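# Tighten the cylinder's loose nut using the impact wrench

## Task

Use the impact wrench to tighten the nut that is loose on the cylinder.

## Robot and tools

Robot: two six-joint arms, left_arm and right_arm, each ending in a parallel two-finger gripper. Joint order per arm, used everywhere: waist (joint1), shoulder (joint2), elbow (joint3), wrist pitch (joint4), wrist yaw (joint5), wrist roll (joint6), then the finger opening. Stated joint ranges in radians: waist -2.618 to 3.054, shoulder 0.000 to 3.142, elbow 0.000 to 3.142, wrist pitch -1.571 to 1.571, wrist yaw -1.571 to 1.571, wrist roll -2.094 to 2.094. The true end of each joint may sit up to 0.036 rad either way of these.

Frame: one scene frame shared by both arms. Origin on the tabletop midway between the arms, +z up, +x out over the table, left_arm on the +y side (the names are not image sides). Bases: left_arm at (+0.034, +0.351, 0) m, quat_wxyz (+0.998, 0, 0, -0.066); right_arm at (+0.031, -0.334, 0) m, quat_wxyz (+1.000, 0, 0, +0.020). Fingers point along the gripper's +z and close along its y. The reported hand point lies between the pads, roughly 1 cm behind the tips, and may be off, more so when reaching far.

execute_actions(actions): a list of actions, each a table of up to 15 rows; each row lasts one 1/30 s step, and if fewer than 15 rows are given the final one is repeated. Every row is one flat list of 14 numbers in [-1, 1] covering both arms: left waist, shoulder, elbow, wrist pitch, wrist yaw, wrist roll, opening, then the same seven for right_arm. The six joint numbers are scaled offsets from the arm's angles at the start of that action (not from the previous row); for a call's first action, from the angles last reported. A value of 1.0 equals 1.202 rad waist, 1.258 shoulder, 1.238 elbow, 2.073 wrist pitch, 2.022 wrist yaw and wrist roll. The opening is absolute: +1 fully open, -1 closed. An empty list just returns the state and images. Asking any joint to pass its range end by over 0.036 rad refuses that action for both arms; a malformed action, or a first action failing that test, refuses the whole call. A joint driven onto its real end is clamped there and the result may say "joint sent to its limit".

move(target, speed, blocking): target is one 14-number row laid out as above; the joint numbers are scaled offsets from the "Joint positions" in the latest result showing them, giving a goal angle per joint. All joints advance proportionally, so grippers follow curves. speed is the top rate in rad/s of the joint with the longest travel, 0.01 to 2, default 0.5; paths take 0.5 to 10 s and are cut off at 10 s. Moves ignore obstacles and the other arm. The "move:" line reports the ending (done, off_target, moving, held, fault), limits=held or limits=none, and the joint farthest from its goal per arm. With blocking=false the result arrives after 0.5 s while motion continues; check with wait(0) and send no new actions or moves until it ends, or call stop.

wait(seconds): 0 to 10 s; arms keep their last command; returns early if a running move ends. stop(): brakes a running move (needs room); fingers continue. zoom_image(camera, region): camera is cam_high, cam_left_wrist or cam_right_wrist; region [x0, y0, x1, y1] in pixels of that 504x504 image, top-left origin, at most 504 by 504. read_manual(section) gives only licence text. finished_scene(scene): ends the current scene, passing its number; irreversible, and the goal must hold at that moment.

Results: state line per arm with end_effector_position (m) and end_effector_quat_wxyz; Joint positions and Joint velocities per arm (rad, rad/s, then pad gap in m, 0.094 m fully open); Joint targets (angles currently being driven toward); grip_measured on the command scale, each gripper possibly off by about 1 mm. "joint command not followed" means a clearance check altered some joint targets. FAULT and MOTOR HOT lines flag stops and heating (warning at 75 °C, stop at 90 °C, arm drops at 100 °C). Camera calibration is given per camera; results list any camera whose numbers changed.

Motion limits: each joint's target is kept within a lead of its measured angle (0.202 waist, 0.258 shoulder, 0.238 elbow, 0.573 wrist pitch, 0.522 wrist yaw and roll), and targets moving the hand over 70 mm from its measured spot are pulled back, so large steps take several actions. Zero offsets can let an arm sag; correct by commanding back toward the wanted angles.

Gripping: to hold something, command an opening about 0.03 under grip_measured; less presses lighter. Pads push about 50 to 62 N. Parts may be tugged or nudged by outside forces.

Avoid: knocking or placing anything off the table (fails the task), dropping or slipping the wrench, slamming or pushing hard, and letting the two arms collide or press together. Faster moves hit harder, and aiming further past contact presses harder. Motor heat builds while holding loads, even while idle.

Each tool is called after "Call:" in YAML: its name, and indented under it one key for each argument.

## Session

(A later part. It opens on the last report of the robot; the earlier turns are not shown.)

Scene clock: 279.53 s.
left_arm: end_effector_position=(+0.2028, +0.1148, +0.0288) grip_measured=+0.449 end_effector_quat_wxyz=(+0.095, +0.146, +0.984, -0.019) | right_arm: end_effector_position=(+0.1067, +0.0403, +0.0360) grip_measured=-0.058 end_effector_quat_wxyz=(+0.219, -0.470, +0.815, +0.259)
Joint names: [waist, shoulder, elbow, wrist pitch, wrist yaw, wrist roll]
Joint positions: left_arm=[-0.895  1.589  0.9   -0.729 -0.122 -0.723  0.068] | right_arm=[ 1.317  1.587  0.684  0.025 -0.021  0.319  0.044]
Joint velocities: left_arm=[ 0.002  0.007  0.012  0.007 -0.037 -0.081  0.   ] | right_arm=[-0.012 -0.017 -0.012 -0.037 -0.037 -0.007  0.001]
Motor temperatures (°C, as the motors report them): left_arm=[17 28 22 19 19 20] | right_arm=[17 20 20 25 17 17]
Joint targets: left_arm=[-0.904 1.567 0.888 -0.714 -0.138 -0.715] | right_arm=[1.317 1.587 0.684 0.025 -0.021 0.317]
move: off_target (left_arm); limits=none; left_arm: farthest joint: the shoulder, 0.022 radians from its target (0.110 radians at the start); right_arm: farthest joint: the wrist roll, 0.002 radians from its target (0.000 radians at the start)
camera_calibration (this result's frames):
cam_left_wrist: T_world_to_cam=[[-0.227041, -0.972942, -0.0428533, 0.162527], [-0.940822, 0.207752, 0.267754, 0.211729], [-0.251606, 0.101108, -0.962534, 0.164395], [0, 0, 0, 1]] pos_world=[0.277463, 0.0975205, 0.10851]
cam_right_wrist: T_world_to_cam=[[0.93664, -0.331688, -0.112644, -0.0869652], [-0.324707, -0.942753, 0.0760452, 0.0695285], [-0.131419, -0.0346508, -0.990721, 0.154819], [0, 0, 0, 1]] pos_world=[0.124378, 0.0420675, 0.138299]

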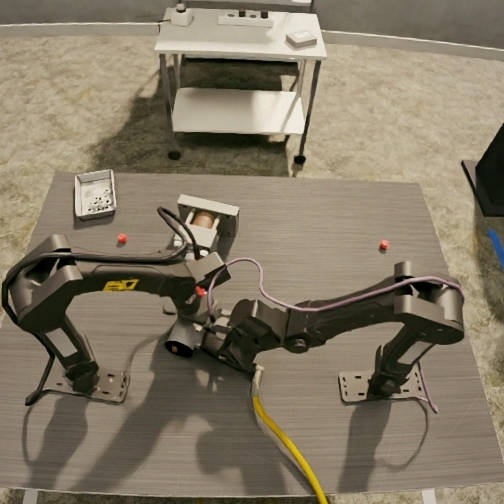

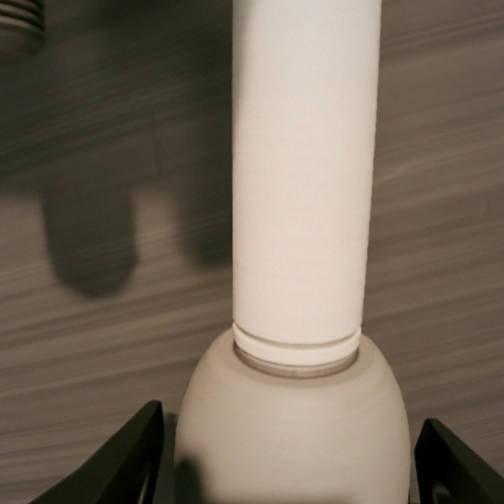

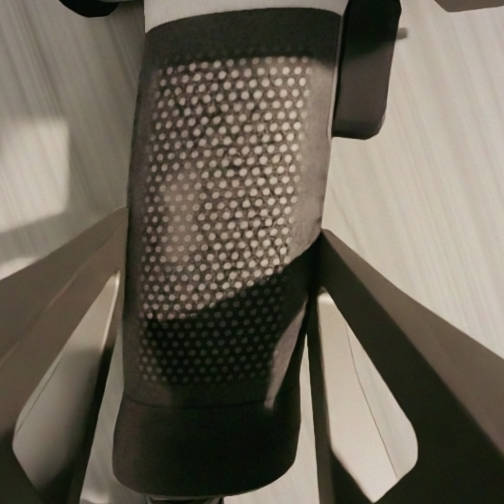

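Call:
move:
  target: [0,0,0,0,0,0,-0.1, 0,0,0,0,0,0,-0.3]

Call:
move:
  target: [0.037,-0.138,0.137,-0.12,-0.008,0,-0.1, 0.005,-0.083,0.195,-0.104,0,0,-0.3]
  speed: 0.13

Scene clock: 284.93 s.
left_arm: end_effector_position=(+0.2045, +0.1144, +0.0289) grip_measured=+0.138 end_effector_quat_wxyz=(+0.097, +0.132, +0.986, -0.022) | right_arm: end_effector_position=(+0.1061, +0.0407, +0.0362) grip_measured=-0.058 end_effector_quat_wxyz=(+0.217, -0.467, +0.816, +0.261)
Joint names: [waist, shoulder, elbow, wrist pitch, wrist yaw, wrist roll]
Joint positions: left_arm=[-0.891  1.589  0.9   -0.724 -0.123 -0.749  0.053] | right_arm=[ 1.318  1.587  0.684  0.026 -0.025  0.327  0.044]
Joint velocities: left_arm=[-0.002  0.002 -0.012  0.007 -0.022 -0.037 -0.001] | right_arm=[-0.027 -0.002 -0.012 -0.037 -0.007  0.037 -0.001]
Motor temperatures (°C, as the motors report them): left_arm=[17 27 22 19 19 20] | right_arm=[17 20 20 25 17 17]
Joint targets: left_arm=[-0.895 1.589 0.900 -0.729 -0.122 -0.723] | right_arm=[1.317 1.587 0.684 0.025 -0.021 0.319]
move: off_target (left_arm); limits=none; left_arm: farthest joint: the wrist roll, 0.026 radians from its target (0.000 radians at the start); right_arm: farthest joint: the wrist roll, 0.008 radians from its target (0.000 radians at the start)
camera_calibration (this result's frames):
cam_left_wrist: T_world_to_cam=[[-0.198668, -0.979458, -0.0345425, 0.157192], [-0.946933, 0.182745, 0.264427, 0.217613], [-0.252682, 0.0852425, -0.963787, 0.16707], [0, 0, 0, 1]] pos_world=[0.279509, 0.0999538, 0.108907]
cam_right_wrist: T_world_to_cam=[[0.93441, -0.33525, -0.120356, -0.0855773], [-0.328037, -0.9416, 0.0760314, 0.0699461], [-0.138817, -0.0315634, -0.989815, 0.155564], [0, 0, 0, 1]] pos_world=[0.124504, 0.0420817, 0.138362]

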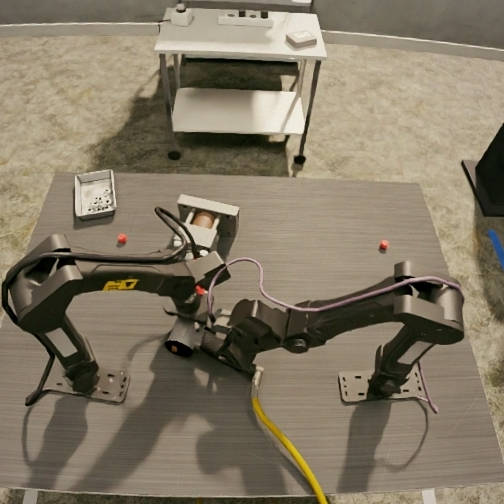

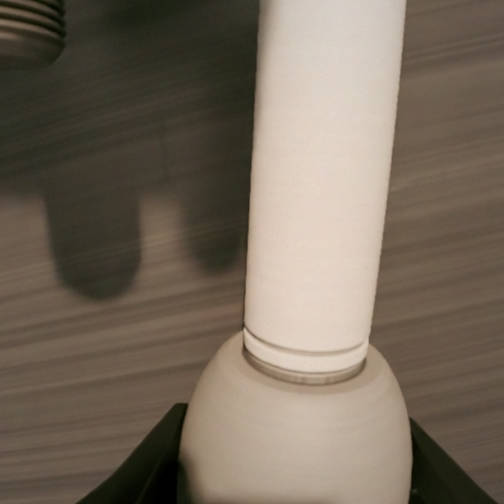

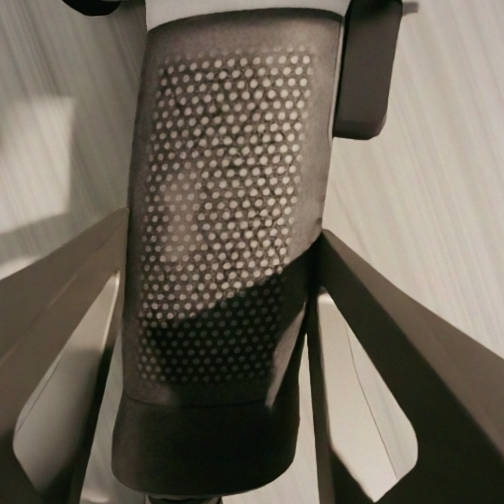

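Scene clock: 287.20 s.
left_arm: end_effector_position=(+0.2024, +0.1331, +0.0832) grip_measured=+0.132 end_effector_quat_wxyz=(+0.091, +0.114, +0.989, -0.020) | right_arm: end_effector_position=(+0.1062, +0.0579, +0.0902) grip_measured=-0.058 end_effector_quat_wxyz=(+0.213, -0.477, +0.811, +0.263)
Joint names: [waist, shoulder, elbow, wrist pitch, wrist yaw, wrist roll]
Joint positions: left_arm=[-0.855  1.462  1.01  -0.969 -0.112 -0.749  0.053] | right_arm=[ 1.321  1.53   0.88  -0.23  -0.037  0.312  0.044]
Joint velocities: left_arm=[ 0.012 -0.012  0.002 -0.022  0.022 -0.037 -0.   ] | right_arm=[-0.002 -0.007  0.002  0.007 -0.037  0.081  0.   ]
Motor temperatures (°C, as the motors report them): left_arm=[17 27 22 19 19 20] | right_arm=[17 21 20 25 17 17]
Joint targets: left_arm=[-0.847 1.416 1.069 -0.972 -0.139 -0.749] | right_arm=[1.323 1.483 0.925 -0.190 -0.025 0.327]
move: off_target (left_arm, right_arm); limits=none; left_arm: farthest joint: the elbow, 0.060 radians from its target (0.170 radians at the start); right_arm: farthest joint: the shoulder, 0.048 radians from its target (0.105 radians at the start)
camera_calibration (this result's frames):
cam_left_wrist: T_world_to_cam=[[-0.164761, -0.985759, -0.0336565, 0.170931], [-0.949035, 0.149143, 0.27765, 0.201598], [-0.268677, 0.0776871, -0.960092, 0.221224], [0, 0, 0, 1]] pos_world=[0.278924, 0.121244, 0.162175]
cam_right_wrist: T_world_to_cam=[[0.941682, -0.314175, -0.120537, -0.0753654], [-0.306428, -0.948639, 0.0786543, 0.0799781], [-0.139057, -0.0371314, -0.989588, 0.209973], [0, 0, 0, 1]] pos_world=[0.124676, 0.059989, 0.192412]

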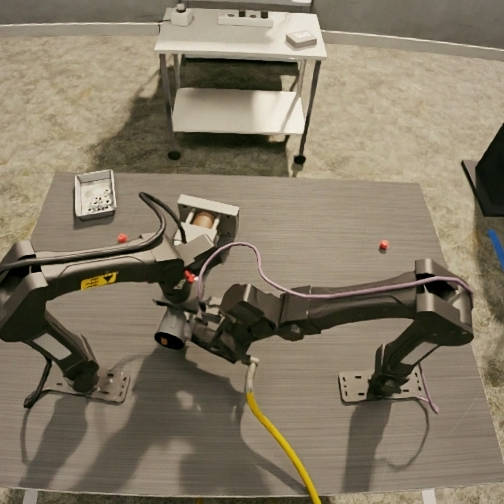

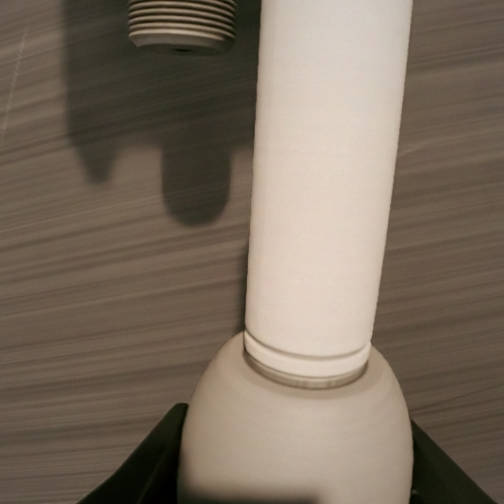

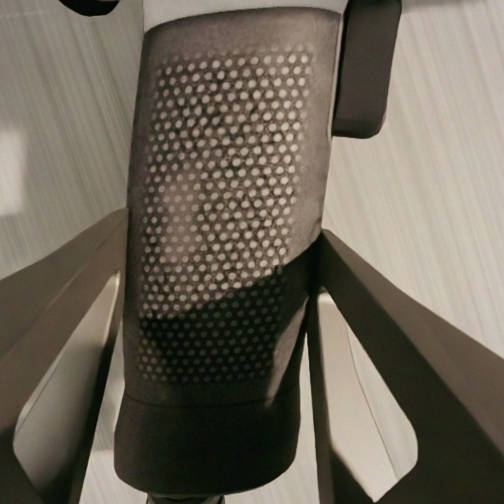

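Call:
execute_actions:
  actions:
    - [[0.012,-0.025,0.056,0,-0.013,0.002,-0.1,-0.012,-0.039,0.036,0.018,0.002,0.003,-0.3],[0.012,-0.025,0.056,0,-0.013,0.002,-0.1,-0.012,-0.039,0.036,0.018,0.002,0.003,-0.3],[0.018,-0.015,0.066,0,-0.013,0.005,-0.1,-0.023,-0.041,0.036,0.017,-0.003,-0.002,-0.3],[0.018,-0.015,0.066,0,-0.013,0.005,-0.1,-0.023,-0.041,0.036,0.017,-0.003,-0.002,-0.3],[0.024,-0.005,0.075,0,-0.013,0.008,-0.1,-0.034,-0.044,0.036,0.015,-0.007,-0.007,-0.3],[0.024,-0.005,0.075,0,-0.013,0.008,-0.1,-0.034,-0.044,0.036,0.015,-0.007,-0.007,-0.3],[0.029,0.004,0.085,-0.002,-0.013,0.011,-0.1,-0.044,-0.046,0.036,0.014,-0.011,-0.012,-0.3],[0.029,0.004,0.085,-0.002,-0.013,0.011,-0.1,-0.044,-0.046,0.036,0.014,-0.011,-0.012,-0.3],[0.035,0.014,0.094,-0.002,-0.013,0.014,-0.1,-0.055,-0.048,0.036,0.013,-0.016,-0.017,-0.3],[0.035,0.014,0.094,-0.002,-0.013,0.014,-0.1,-0.055,-0.048,0.036,0.013,-0.016,-0.017,-0.3],[0.04,0.023,0.104,-0.003,-0.013,0.016,-0.1,-0.065,-0.051,0.036,0.011,-0.02,-0.022,-0.3],[0.04,0.023,0.104,-0.003,-0.013,0.016,-0.1,-0.065,-0.051,0.036,0.011,-0.02,-0.022,-0.3],[0.046,0.033,0.113,-0.003,-0.013,0.019,-0.1,-0.076,-0.053,0.036,0.01,-0.024,-0.026,-0.3]]

Call:
wait:
  seconds: 0.7

Scene clock: 297.93 s.
left_arm: end_effector_position=(+0.2218, +0.1259, +0.0879) grip_measured=+0.132 end_effector_quat_wxyz=(+0.092, +0.114, +0.989, -0.018) | right_arm: end_effector_position=(+0.1255, +0.0504, +0.0939) grip_measured=-0.058 end_effector_quat_wxyz=(+0.216, -0.477, +0.811, +0.261)
Joint names: [waist, shoulder, elbow, wrist pitch, wrist yaw, wrist roll]
Joint positions: left_arm=[-0.813  1.526  1.087 -0.981 -0.112 -0.709  0.053] | right_arm=[ 1.251  1.514  0.88  -0.249 -0.077  0.256  0.044]
Joint velocities: left_arm=[ 0.066  0.11   0.105  0.081 -0.007  0.066  0.001] | right_arm=[-0.125 -0.027 -0.002 -0.081 -0.066 -0.081 -0.001]
Motor temperatures (°C, as the motors report them): left_arm=[17 28 24 19 19 19] | right_arm=[17 22 22 26 17 17]
Joint targets: left_arm=[-0.800 1.504 1.150 -0.975 -0.139 -0.711] | right_arm=[1.230 1.464 0.925 -0.210 -0.086 0.259]
camera_calibration (this result's frames):
cam_left_wrist: T_world_to_cam=[[-0.162565, -0.985917, -0.0392438, 0.167194], [-0.950136, 0.145691, 0.275709, 0.220616], [-0.266108, 0.0821075, -0.96044, 0.230438], [0, 0, 0, 1]] pos_world=[0.298116, 0.113777, 0.167057]
cam_right_wrist: T_world_to_cam=[[0.942055, -0.315072, -0.11516, -0.0959907], [-0.307768, -0.948344, 0.0769625, 0.0788074], [-0.13346, -0.0370603, -0.990361, 0.2154], [0, 0, 0, 1]] pos_world=[0.14343, 0.0524752, 0.196204]

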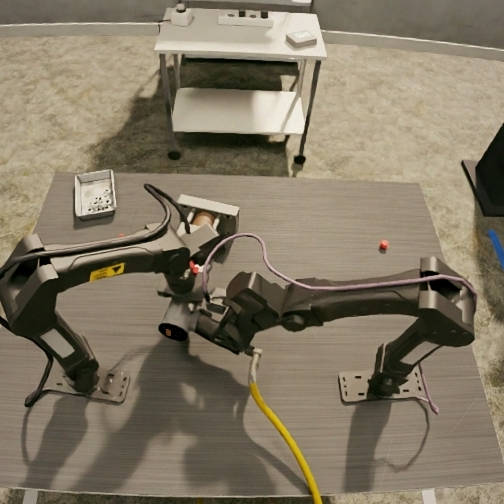

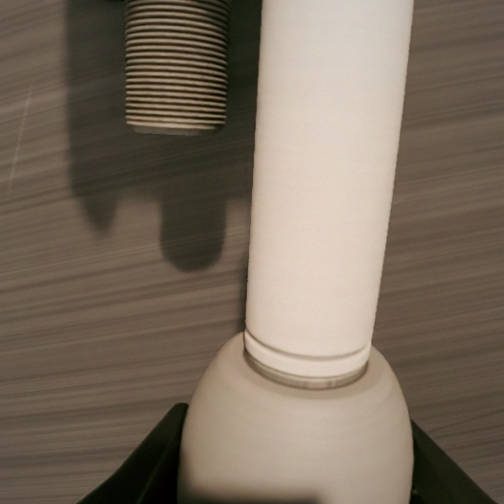

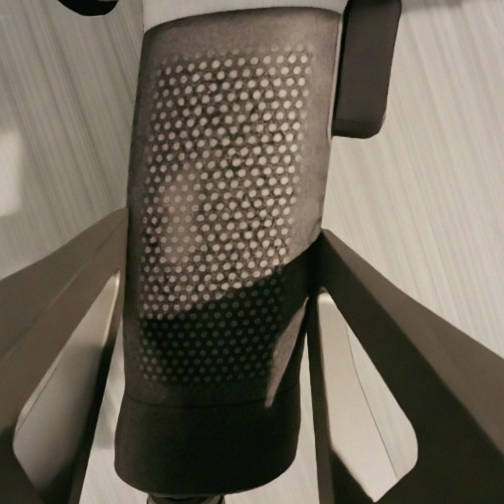

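Scene clock: 298.63 s.
left_arm: end_effector_position=(+0.2232, +0.1252, +0.0881) grip_measured=+0.132 end_effector_quat_wxyz=(+0.092, +0.114, +0.989, -0.018) | right_arm: end_effector_position=(+0.1268, +0.0497, +0.0938) grip_measured=-0.058 end_effector_quat_wxyz=(+0.216, -0.478, +0.810, +0.261)
Joint names: [waist, shoulder, elbow, wrist pitch, wrist yaw, wrist roll]
Joint positions: left_arm=[-0.81   1.53   1.09  -0.979 -0.111 -0.705  0.053] | right_arm=[ 1.246  1.513  0.88  -0.251 -0.08   0.25   0.044]
Joint velocities: left_arm=[ 0.007  0.037 -0.017 -0.037 -0.007 -0.037 -0.001] | right_arm=[-0.002  0.007 -0.022 -0.022 -0.066  0.022  0.   ]
Motor temperatures (°C, as the motors report them): left_arm=[17 28 24 19 19 19] | right_arm=[17 22 22 26 17 17]
Joint targets: left_arm=[-0.800 1.504 1.150 -0.975 -0.139 -0.711] | right_arm=[1.230 1.464 0.925 -0.210 -0.086 0.259]
wait: 0.70 s; at rest by 0.23 s
camera_calibration (this result's frames):
cam_left_wrist: T_world_to_cam=[[-0.163275, -0.985838, -0.0382691, 0.16677], [-0.950302, 0.146731, 0.274584, 0.222039], [-0.26508, 0.0812, -0.960801, 0.230891], [0, 0, 0, 1]] pos_world=[0.299438, 0.11308, 0.167255]
cam_right_wrist: T_world_to_cam=[[0.942715, -0.313652, -0.113626, -0.0977228], [-0.306263, -0.948749, 0.0779594, 0.0782908], [-0.132254, -0.0386941, -0.99046, 0.215359], [0, 0, 0, 1]] pos_world=[0.144585, 0.0519605, 0.196097]

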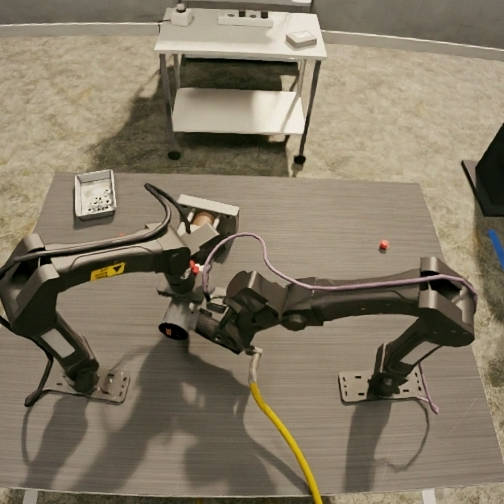

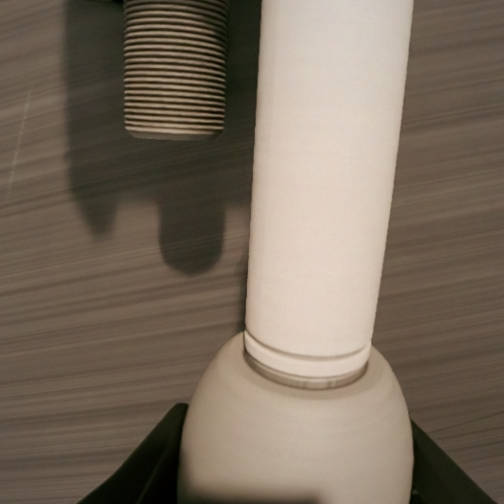

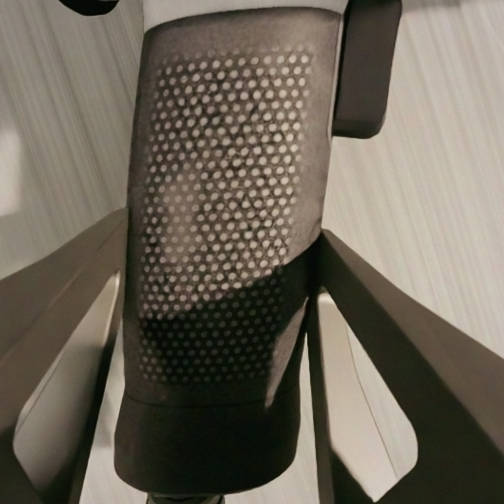

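Call:
execute_actions:
  actions:
    - [[0.013,-0.012,0.054,0.002,-0.014,0,-0.1,-0.02,-0.039,0.036,0.02,-0.005,0.002,-0.3],[0.013,-0.012,0.054,0.002,-0.014,0,-0.1,-0.02,-0.039,0.036,0.02,-0.005,0.002,-0.3],[0.013,-0.012,0.054,0.002,-0.014,0,-0.1,-0.02,-0.039,0.036,0.02,-0.005,0.002,-0.3],[0.018,-0.004,0.061,0.002,-0.014,0.003,-0.1,-0.029,-0.039,0.036,0.02,-0.008,-0.002,-0.3],[0.018,-0.004,0.061,0.002,-0.014,0.003,-0.1,-0.029,-0.039,0.036,0.02,-0.008,-0.002,-0.3],[0.018,-0.004,0.061,0.002,-0.014,0.003,-0.1,-0.029,-0.039,0.036,0.02,-0.008,-0.002,-0.3],[0.023,0.004,0.068,0.002,-0.014,0.006,-0.1,-0.038,-0.039,0.036,0.02,-0.011,-0.007,-0.3],[0.023,0.004,0.068,0.002,-0.014,0.006,-0.1,-0.038,-0.039,0.036,0.02,-0.011,-0.007,-0.3],[0.023,0.004,0.068,0.002,-0.014,0.006,-0.1,-0.038,-0.039,0.036,0.02,-0.011,-0.007,-0.3],[0.028,0.012,0.075,0.002,-0.014,0.009,-0.1,-0.047,-0.039,0.036,0.02,-0.014,-0.011,-0.3],[0.028,0.012,0.075,0.002,-0.014,0.009,-0.1,-0.047,-0.039,0.036,0.02,-0.014,-0.011,-0.3],[0.028,0.012,0.075,0.002,-0.014,0.009,-0.1,-0.047,-0.039,0.036,0.02,-0.014,-0.011,-0.3],[0.033,0.02,0.081,0.004,-0.014,0.012,-0.1,-0.055,-0.039,0.036,0.02,-0.017,-0.015,-0.3]]

Call:
wait:
  seconds: 0.5

Scene clock: 307.03 s.
left_arm: end_effector_position=(+0.2332, +0.1211, +0.0868) grip_measured=+0.132 end_effector_quat_wxyz=(+0.087, +0.114, +0.990, -0.017) | right_arm: end_effector_position=(+0.1371, +0.0455, +0.0931) grip_measured=-0.058 end_effector_quat_wxyz=(+0.212, -0.479, +0.811, +0.262)
Joint names: [waist, shoulder, elbow, wrist pitch, wrist yaw, wrist roll]
Joint positions: left_arm=[-0.785  1.574  1.131 -0.982 -0.101 -0.682  0.053] | right_arm=[ 1.203  1.513  0.88  -0.258 -0.113  0.217  0.044]
Joint velocities: left_arm=[ 0.007  0.046  0.027 -0.051  0.081  0.037 -0.003] | right_arm=[-0.012  0.002  0.012 -0.066  0.007 -0.095 -0.001]
Motor temperatures (°C, as the motors report them): left_arm=[17 27 24 19 19 19] | right_arm=[17 23 22 27 17 17]
Joint targets: left_arm=[-0.770 1.555 1.191 -0.971 -0.139 -0.681] | right_arm=[1.180 1.464 0.925 -0.209 -0.114 0.219]
camera_calibration (this result's frames):
cam_left_wrist: T_world_to_cam=[[-0.162967, -0.985817, -0.0400767, 0.164423], [-0.947264, 0.144976, 0.285783, 0.231008], [-0.27592, 0.0845365, -0.957456, 0.234481], [0, 0, 0, 1]] pos_world=[0.310319, 0.108779, 0.165076]
cam_right_wrist: T_world_to_cam=[[0.942995, -0.310938, -0.118654, -0.108537], [-0.302766, -0.949525, 0.0820613, 0.0766305], [-0.138181, -0.041459, -0.989539, 0.216724], [0, 0, 0, 1]] pos_world=[0.155498, 0.0479994, 0.19529]

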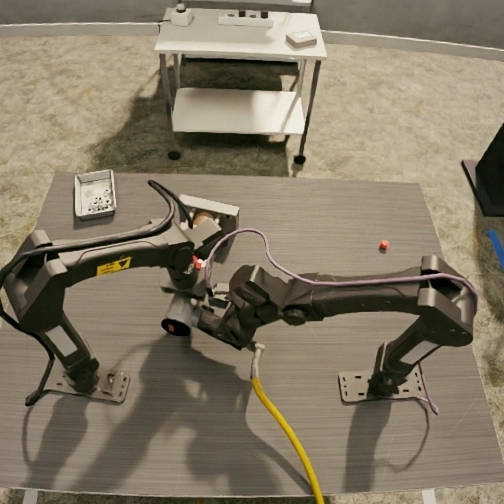

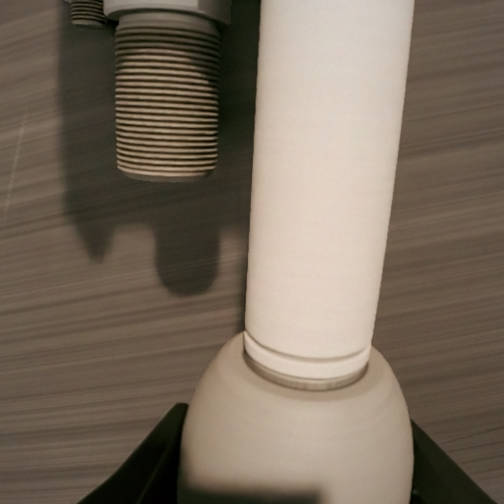

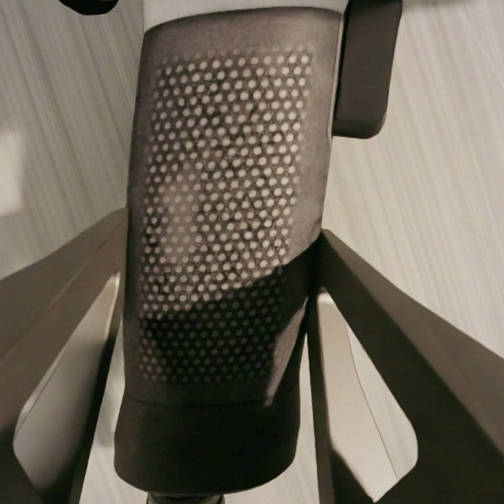

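Scene clock: 307.53 s.
left_arm: end_effector_position=(+0.2331, +0.1212, +0.0869) grip_measured=+0.132 end_effector_quat_wxyz=(+0.086, +0.114, +0.990, -0.017) | right_arm: end_effector_position=(+0.1371, +0.0454, +0.0931) grip_measured=-0.058 end_effector_quat_wxyz=(+0.212, -0.480, +0.810, +0.262)
Joint names: [waist, shoulder, elbow, wrist pitch, wrist yaw, wrist roll]
Joint positions: left_arm=[-0.785  1.574  1.132 -0.984 -0.1   -0.682  0.053] | right_arm=[ 1.202  1.513  0.88  -0.258 -0.116  0.215  0.044]
Joint velocities: left_arm=[ 0.007 -0.007  0.007 -0.007 -0.051  0.022 -0.001] | right_arm=[-0.007 -0.007 -0.027  0.007 -0.051 -0.051  0.   ]
Motor temperatures (°C, as the motors report them): left_arm=[17 27 24 19 19 19] | right_arm=[17 23 22 27 17 17]
Joint targets: left_arm=[-0.770 1.555 1.191 -0.971 -0.140 -0.681] | right_arm=[1.180 1.464 0.925 -0.209 -0.114 0.219]
wait: 0.50 s; at rest by 0.20 s
camera_calibration (this result's frames):
cam_left_wrist: T_world_to_cam=[[-0.162752, -0.985843, -0.0403102, 0.164488], [-0.946933, 0.14459, 0.287075, 0.230713], [-0.277182, 0.084893, -0.95706, 0.234788], [0, 0, 0, 1]] pos_world=[0.310319, 0.108869, 0.165105]
cam_right_wrist: T_world_to_cam=[[0.943511, -0.309029, -0.119536, -0.108591], [-0.300786, -0.950142, 0.0822073, 0.0762924], [-0.138981, -0.0416087, -0.989421, 0.216803], [0, 0, 0, 1]] pos_world=[0.155536, 0.0479517, 0.195257]

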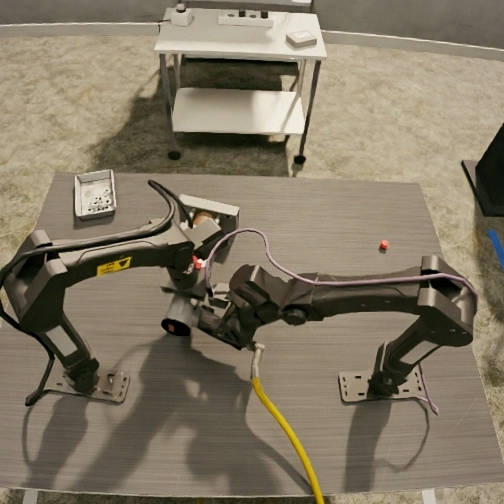

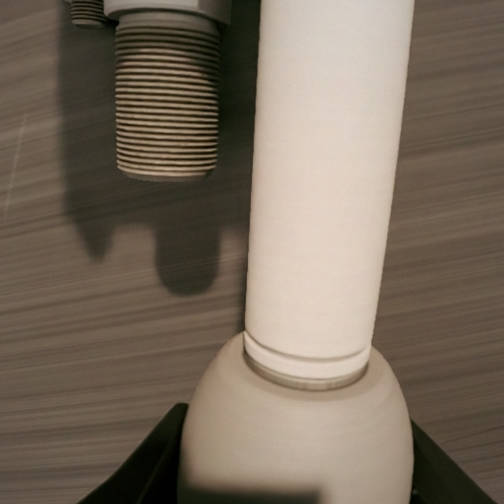

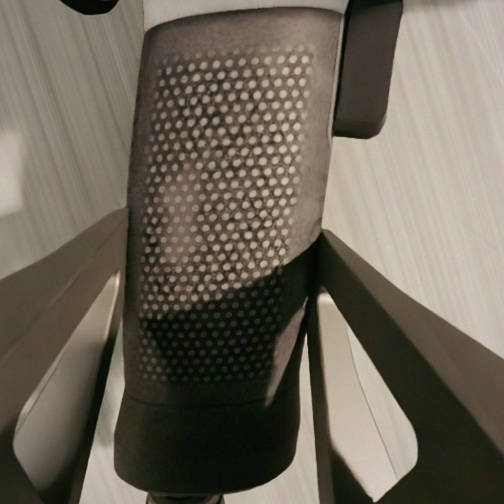

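Call:
execute_actions:
  actions:
    - [[0.018,-0.035,0.062,0.02,-0.03,-0.02,-0.1,0,0,0,0,0,0,-0.3],[0.018,-0.035,0.062,0.02,-0.03,-0.02,-0.1,0,0,0,0,0,0,-0.3],[0.018,-0.035,0.062,0.02,-0.03,-0.02,-0.1,0,0,0,0,0,0,-0.3],[0.018,-0.035,0.062,0.02,-0.03,-0.02,-0.1,0,0,0,0,0,0,-0.3],[0.018,-0.035,0.062,0.02,-0.03,-0.02,-0.1,0,0,0,0,0,0,-0.3],[0.018,-0.035,0.062,0.02,-0.03,-0.02,-0.1,0,0,0,0,0,0,-0.3],[0.018,-0.035,0.062,0.02,-0.03,-0.02,-0.1,0,0,0,0,0,0,-0.06],[0.018,-0.035,0.062,0.02,-0.03,-0.02,-0.1,0,0,0,0,0,0,-0.04],[0.018,-0.035,0.062,0.02,-0.03,-0.02,-0.1,0,0,0,0,0,0,0.5]]

Scene clock: 312.23 s.
left_arm: end_effector_position=(+0.2367, +0.1241, +0.0859) grip_measured=+0.128 end_effector_quat_wxyz=(+0.092, +0.117, +0.989, -0.005) | right_arm: end_effector_position=(+0.1384, +0.0451, +0.0926) grip_measured=+0.498 end_effector_quat_wxyz=(+0.215, -0.481, +0.810, +0.259)
Joint names: [waist, shoulder, elbow, wrist pitch, wrist yaw, wrist roll]
Joint positions: left_arm=[-0.784  1.584  1.137 -0.989 -0.125 -0.673  0.053] | right_arm=[ 1.202  1.514  0.88  -0.258 -0.108  0.209  0.07 ]
Joint velocities: left_arm=[-0.007  0.017 -0.007 -0.051 -0.095 -0.022 -0.   ] | right_arm=[ 0.017 -0.037 -0.027 -0.051 -0.022 -0.022 -0.001]
Motor temperatures (°C, as the motors report them): left_arm=[17 27 24 19 19 19] | right_arm=[17 23 22 27 17 17]
Joint targets: left_arm=[-0.764 1.530 1.209 -0.942 -0.161 -0.722] | right_arm=[1.202 1.513 0.880 -0.258 -0.115 0.215]
camera_calibration (this result's frames):
cam_left_wrist: T_world_to_cam=[[-0.166408, -0.983858, -0.0658123, 0.170698], [-0.950246, 0.142183, 0.277158, 0.235995], [-0.263327, 0.108659, -0.958568, 0.228523], [0, 0, 0, 1]] pos_world=[0.312835, 0.109557, 0.164881]
cam_right_wrist: T_world_to_cam=[[0.944427, -0.309738, -0.110092, -0.110962], [-0.30187, -0.94977, 0.0825265, 0.0765462], [-0.130124, -0.0447066, -0.990489, 0.215507], [0, 0, 0, 1]] pos_world=[0.155945, 0.0479668, 0.194924]

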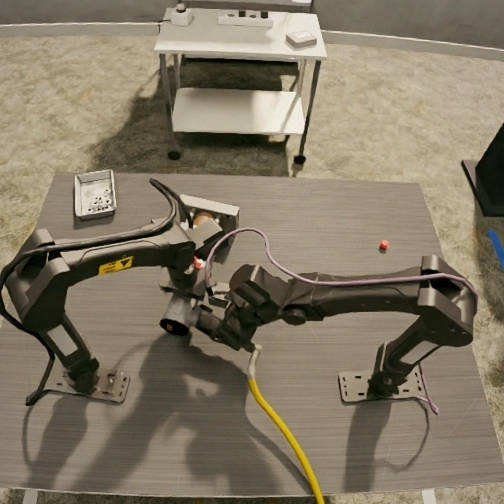

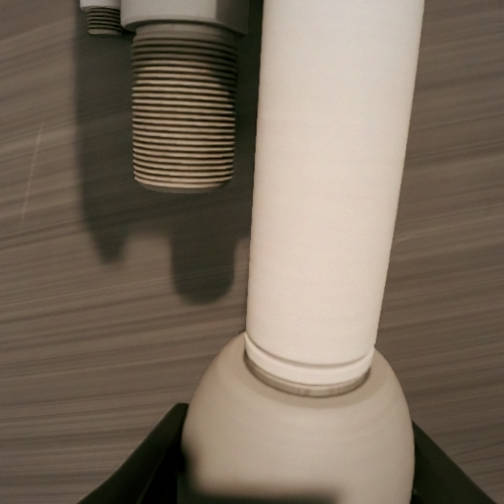

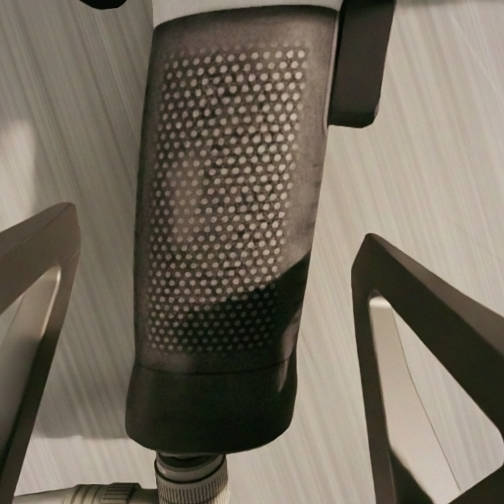

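Call:
execute_actions:
  actions:
    - [[0.017,-0.043,0.058,0.023,-0.018,-0.024,-0.1,0,-0.05,0,0,0,0,1],[0.017,-0.043,0.058,0.023,-0.018,-0.024,-0.1,0,-0.1,0,0,0,0,1],[0.017,-0.043,0.058,0.023,-0.018,-0.024,-0.1,0,-0.15,0,0,0,0,1],[0.017,-0.043,0.058,0.023,-0.018,-0.024,-0.1,0,-0.2,0,0,0,0,1]]
    - [[0.017,-0.043,0.058,0.023,-0.018,-0.024,-0.1,-0.2,-0.07,-0.12,0.05,0.05,0.3,1]]
    - [[0.017,-0.043,0.058,0.023,-0.018,-0.024,-0.1,-0.2,0,-0.15,0.1,0,0.32,1]]
    - [[0.017,-0.043,0.058,0.023,-0.018,-0.024,-0.1,0,0.2,-0.12,0.32,0,0,1]]

Scene clock: 318.83 s.
left_arm: end_effector_position=(+0.2369, +0.1242, +0.0860) grip_measured=+0.128 end_effector_quat_wxyz=(+0.092, +0.119, +0.989, -0.004) | right_arm: end_effector_position=(+0.3198, -0.0595, +0.1199) grip_measured=+1.000 end_effector_quat_wxyz=(+0.269, +0.260, +0.770, +0.516)
Joint names: [waist, shoulder, elbow, wrist pitch, wrist yaw, wrist roll]
Joint positions: left_arm=[-0.784  1.584  1.137 -0.989 -0.126 -0.669  0.053] | right_arm=[ 0.71   1.445  0.407  0.709 -0.013  1.412  0.094]
Joint velocities: left_arm=[-0.012  0.007  0.002 -0.037  0.022 -0.051  0.001] | right_arm=[-0.007 -0.002 -0.017  0.212 -0.037  0.037  0.   ]
Motor temperatures (°C, as the motors report them): left_arm=[17 28 25 20 19 20] | right_arm=[17 22 21 27 17 17]
Joint targets: left_arm=[-0.763 1.530 1.208 -0.941 -0.162 -0.718] | right_arm=[0.710 1.432 0.412 0.732 -0.013 1.410]
camera_calibration (this result's frames):
cam_left_wrist: T_world_to_cam=[[-0.169877, -0.983162, -0.0673381, 0.171717], [-0.95001, 0.145219, 0.276392, 0.235754], [-0.261959, 0.110925, -0.958683, 0.22798], [0, 0, 0, 1]] pos_world=[0.312861, 0.109301, 0.164963]
cam_right_wrist: T_world_to_cam=[[-0.0260731, -0.438433, -0.898386, 0.0855135], [-0.999638, 0.00547771, 0.0263384, 0.316417], [-0.00662653, 0.898747, -0.438417, 0.211871], [0, 0, 0, 1]] pos_world=[0.319937, -0.15466, 0.161378]

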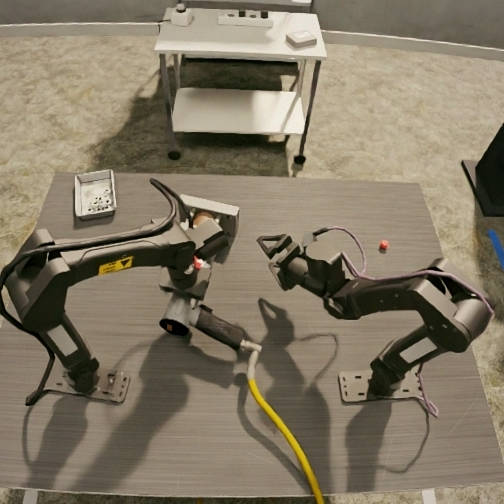

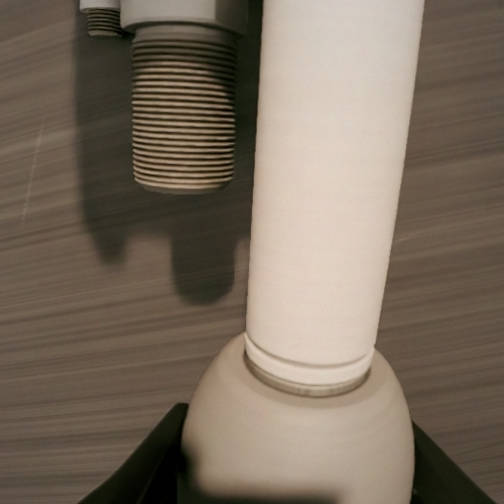

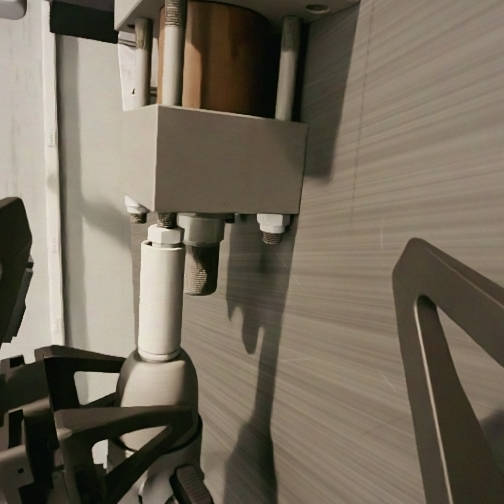

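Call:
zoom_image:
  camera: "cam_right_wrist"
  region: [110, 190, 230, 310]

Region (110, 190, 230, 310) of cam_right_wrist's 504x504 image, scaled by 4.200, with more detail than that image has.

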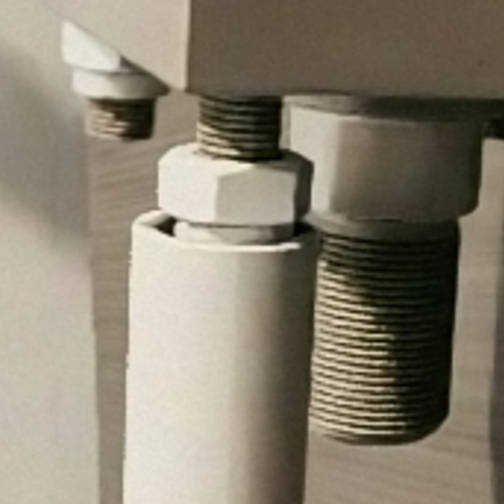

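Call:
execute_actions:
  actions:
    - [[0.017,-0.043,0.058,0.023,-0.018,-0.024,-0.1,0.07,0.0,0.05,-0.06,-0.06,0.04,0.2],[0.017,-0.043,0.058,0.023,-0.018,-0.024,-0.1,0.135,0.03,0.1,-0.12,-0.125,0.08,0.2],[0.017,-0.043,0.058,0.023,-0.018,-0.024,-0.1,0.135,0.06,0.14,-0.13,-0.125,0.08,0.2],[0.017,-0.043,0.058,0.023,-0.018,-0.024,-0.1,0.135,0.09,0.18,-0.13,-0.125,0.08,0.2],[0.017,-0.043,0.058,0.023,-0.018,-0.024,-0.1,0.135,0.12,0.22,-0.13,-0.125,0.08,0.2],[0.017,-0.043,0.058,0.023,-0.018,-0.024,-0.1,0.135,0.145,0.26,-0.13,-0.125,0.08,0.2]]

Call:
wait:
  seconds: 0.6

Scene clock: 327.87 s.
left_arm: end_effector_position=(+0.2369, +0.1242, +0.0860) grip_measured=+0.128 end_effector_quat_wxyz=(+0.092, +0.119, +0.989, -0.004) | right_arm: end_effector_position=(+0.2718, +0.0550, +0.1342) grip_measured=+0.202 end_effector_quat_wxyz=(+0.078, +0.199, +0.807, +0.551)
Joint names: [waist, shoulder, elbow, wrist pitch, wrist yaw, wrist roll]
Joint positions: left_arm=[-0.784  1.584  1.137 -0.989 -0.126 -0.669  0.053] | right_arm=[ 0.876  1.613  0.721  0.489 -0.251  1.566  0.056]
Joint velocities: left_arm=[-0.012  0.007 -0.002 -0.037  0.007  0.007 -0.001] | right_arm=[-0.017  0.007 -0.012 -0.051 -0.125  0.022  0.   ]
Motor temperatures (°C, as the motors report them): left_arm=[17 29 25 20 19 20] | right_arm=[17 21 21 28 17 17]
Joint targets: left_arm=[-0.763 1.530 1.208 -0.941 -0.162 -0.718] | right_arm=[0.872 1.627 0.729 0.439 -0.266 1.574]
camera_calibration (this result's frames):
cam_left_wrist: T_world_to_cam=[[-0.169877, -0.983162, -0.0673381, 0.171717], [-0.95001, 0.145219, 0.276392, 0.235754], [-0.261959, 0.110925, -0.958683, 0.22798], [0, 0, 0, 1]] pos_world=[0.312861, 0.109301, 0.164963]
cam_right_wrist: T_world_to_cam=[[-0.10248, -0.382846, -0.91811, 0.167668], [-0.913874, -0.328274, 0.238895, 0.234016], [-0.392851, 0.863519, -0.316232, 0.20545], [0, 0, 0, 1]] pos_world=[0.311755, -0.0363974, 0.163003]

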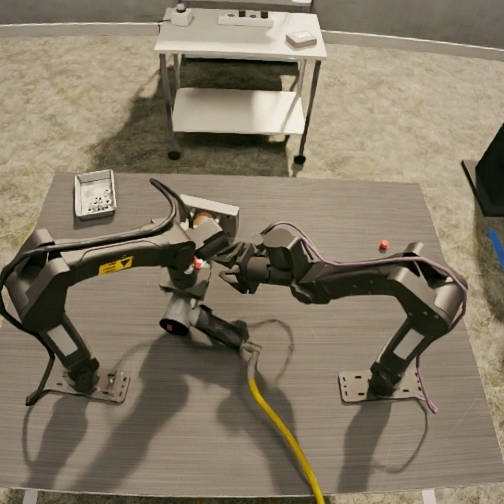

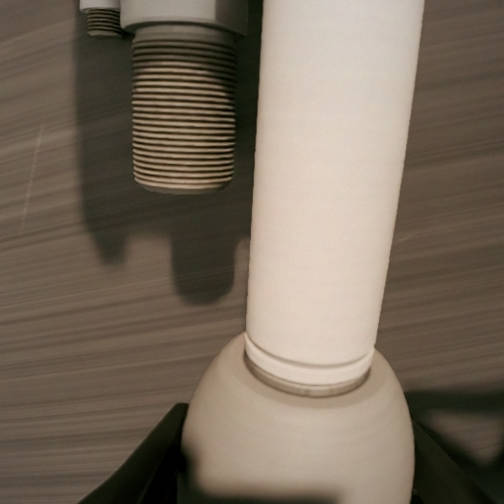

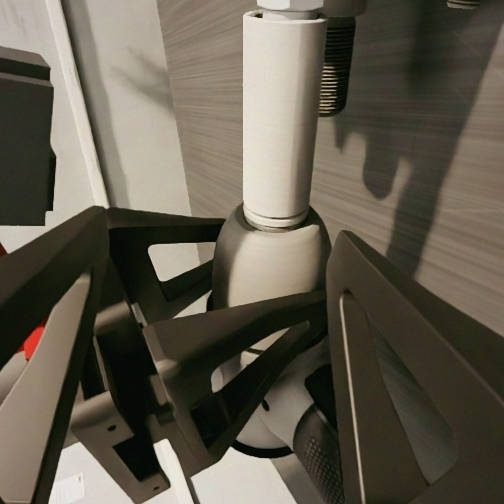

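Scene clock: 328.47 s.
left_arm: end_effector_position=(+0.2369, +0.1242, +0.0860) grip_measured=+0.128 end_effector_quat_wxyz=(+0.092, +0.119, +0.989, -0.004) | right_arm: end_effector_position=(+0.2696, +0.0545, +0.1309) grip_measured=+0.202 end_effector_quat_wxyz=(+0.070, +0.201, +0.810, +0.547)
Joint names: [waist, shoulder, elbow, wrist pitch, wrist yaw, wrist roll]
Joint positions: left_arm=[-0.784  1.584  1.137 -0.989 -0.126 -0.669  0.053] | right_arm=[ 0.876  1.613  0.721  0.473 -0.26   1.573  0.056]
Joint velocities: left_arm=[ 0.002  0.007  0.012 -0.037 -0.022  0.007 -0.001] | right_arm=[ 0.002 -0.002  0.007  0.051 -0.095  0.022  0.   ]
Motor temperatures (°C, as the motors report them): left_arm=[17 29 25 20 19 20] | right_arm=[17 21 21 28 17 17]
Joint targets: left_arm=[-0.763 1.530 1.208 -0.941 -0.162 -0.718] | right_arm=[0.872 1.627 0.729 0.439 -0.266 1.574]
wait: 0.60 s; at rest by 0.43 s
camera_calibration (this result's frames):
cam_left_wrist: T_world_to_cam=[[-0.169877, -0.983162, -0.0673381, 0.171717], [-0.95001, 0.145219, 0.276392, 0.235754], [-0.261959, 0.110925, -0.958683, 0.22798], [0, 0, 0, 1]] pos_world=[0.312861, 0.109301, 0.164963]
cam_right_wrist: T_world_to_cam=[[-0.1165, -0.390623, -0.913149, 0.167792], [-0.907819, -0.331048, 0.257434, 0.228629], [-0.402856, 0.858965, -0.316048, 0.206949], [0, 0, 0, 1]] pos_world=[0.310472, -0.036531, 0.159768]

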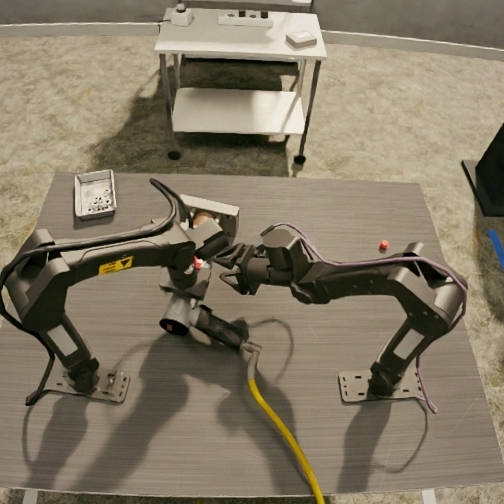

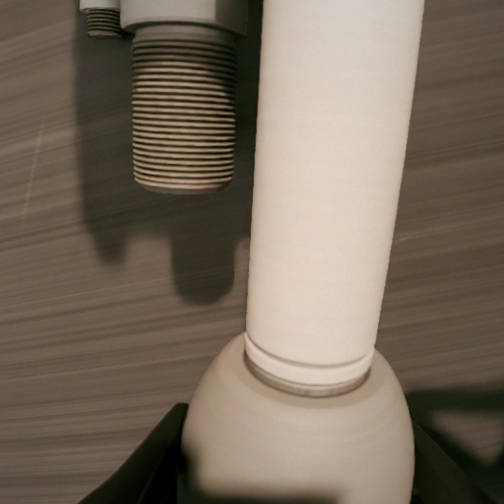

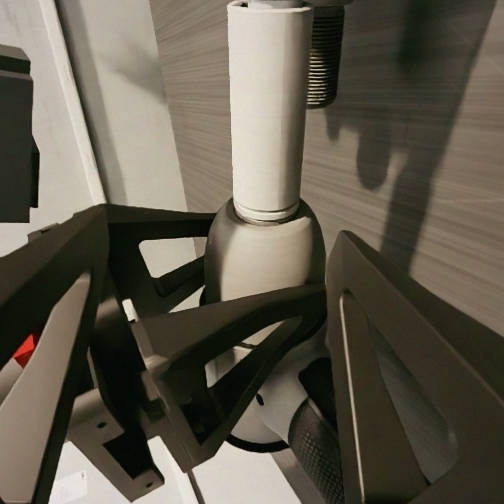

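Call:
execute_actions:
  actions: []

Scene clock: 341.67 s.
left_arm: end_effector_position=(+0.2369, +0.1242, +0.0860) grip_measured=+0.128 end_effector_quat_wxyz=(+0.092, +0.119, +0.989, -0.004) | right_arm: end_effector_position=(+0.2695, +0.0545, +0.1309) grip_measured=+0.202 end_effector_quat_wxyz=(+0.070, +0.201, +0.810, +0.547)
Joint names: [waist, shoulder, elbow, wrist pitch, wrist yaw, wrist roll]
Joint positions: left_arm=[-0.784  1.584  1.137 -0.989 -0.126 -0.669  0.053] | right_arm=[ 0.876  1.613  0.721  0.473 -0.26   1.573  0.056]
Joint velocities: left_arm=[-0.002  0.002 -0.012  0.037 -0.007 -0.037  0.001] | right_arm=[ 0.002  0.007  0.007 -0.007 -0.007  0.066 -0.   ]
Motor temperatures (°C, as the motors report them): left_arm=[17 30 26 20 19 20] | right_arm=[17 21 21 27 17 17]
Joint targets: left_arm=[-0.763 1.530 1.208 -0.941 -0.162 -0.718] | right_arm=[0.872 1.627 0.729 0.439 -0.266 1.574]
camera_calibration (this result's frames):
cam_left_wrist: T_world_to_cam=[[-0.169877, -0.983162, -0.0673381, 0.171717], [-0.95001, 0.145219, 0.276392, 0.235754], [-0.261959, 0.110925, -0.958683, 0.22798], [0, 0, 0, 1]] pos_world=[0.312861, 0.109301, 0.164963]
cam_right_wrist: T_world_to_cam=[[-0.116476, -0.390578, -0.913172, 0.167796], [-0.907672, -0.331388, 0.257514, 0.228549], [-0.403194, 0.858854, -0.315917, 0.206983], [0, 0, 0, 1]] pos_world=[0.310446, -0.0364922, 0.159761]

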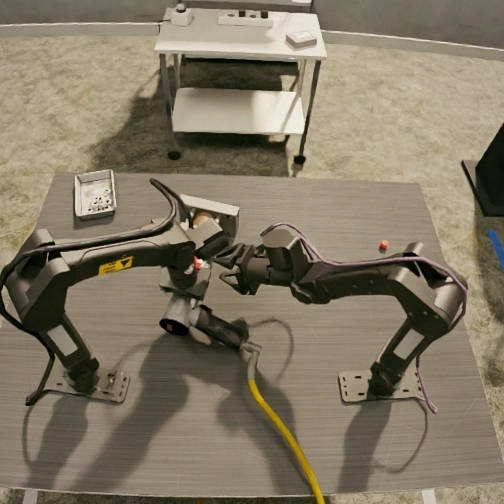

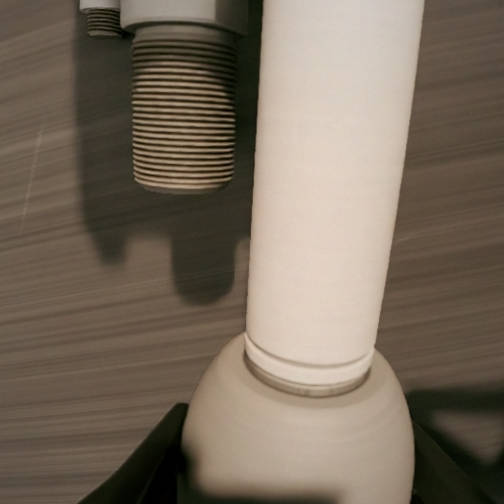

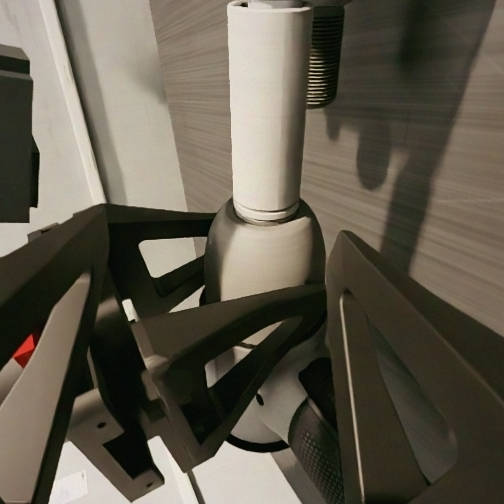

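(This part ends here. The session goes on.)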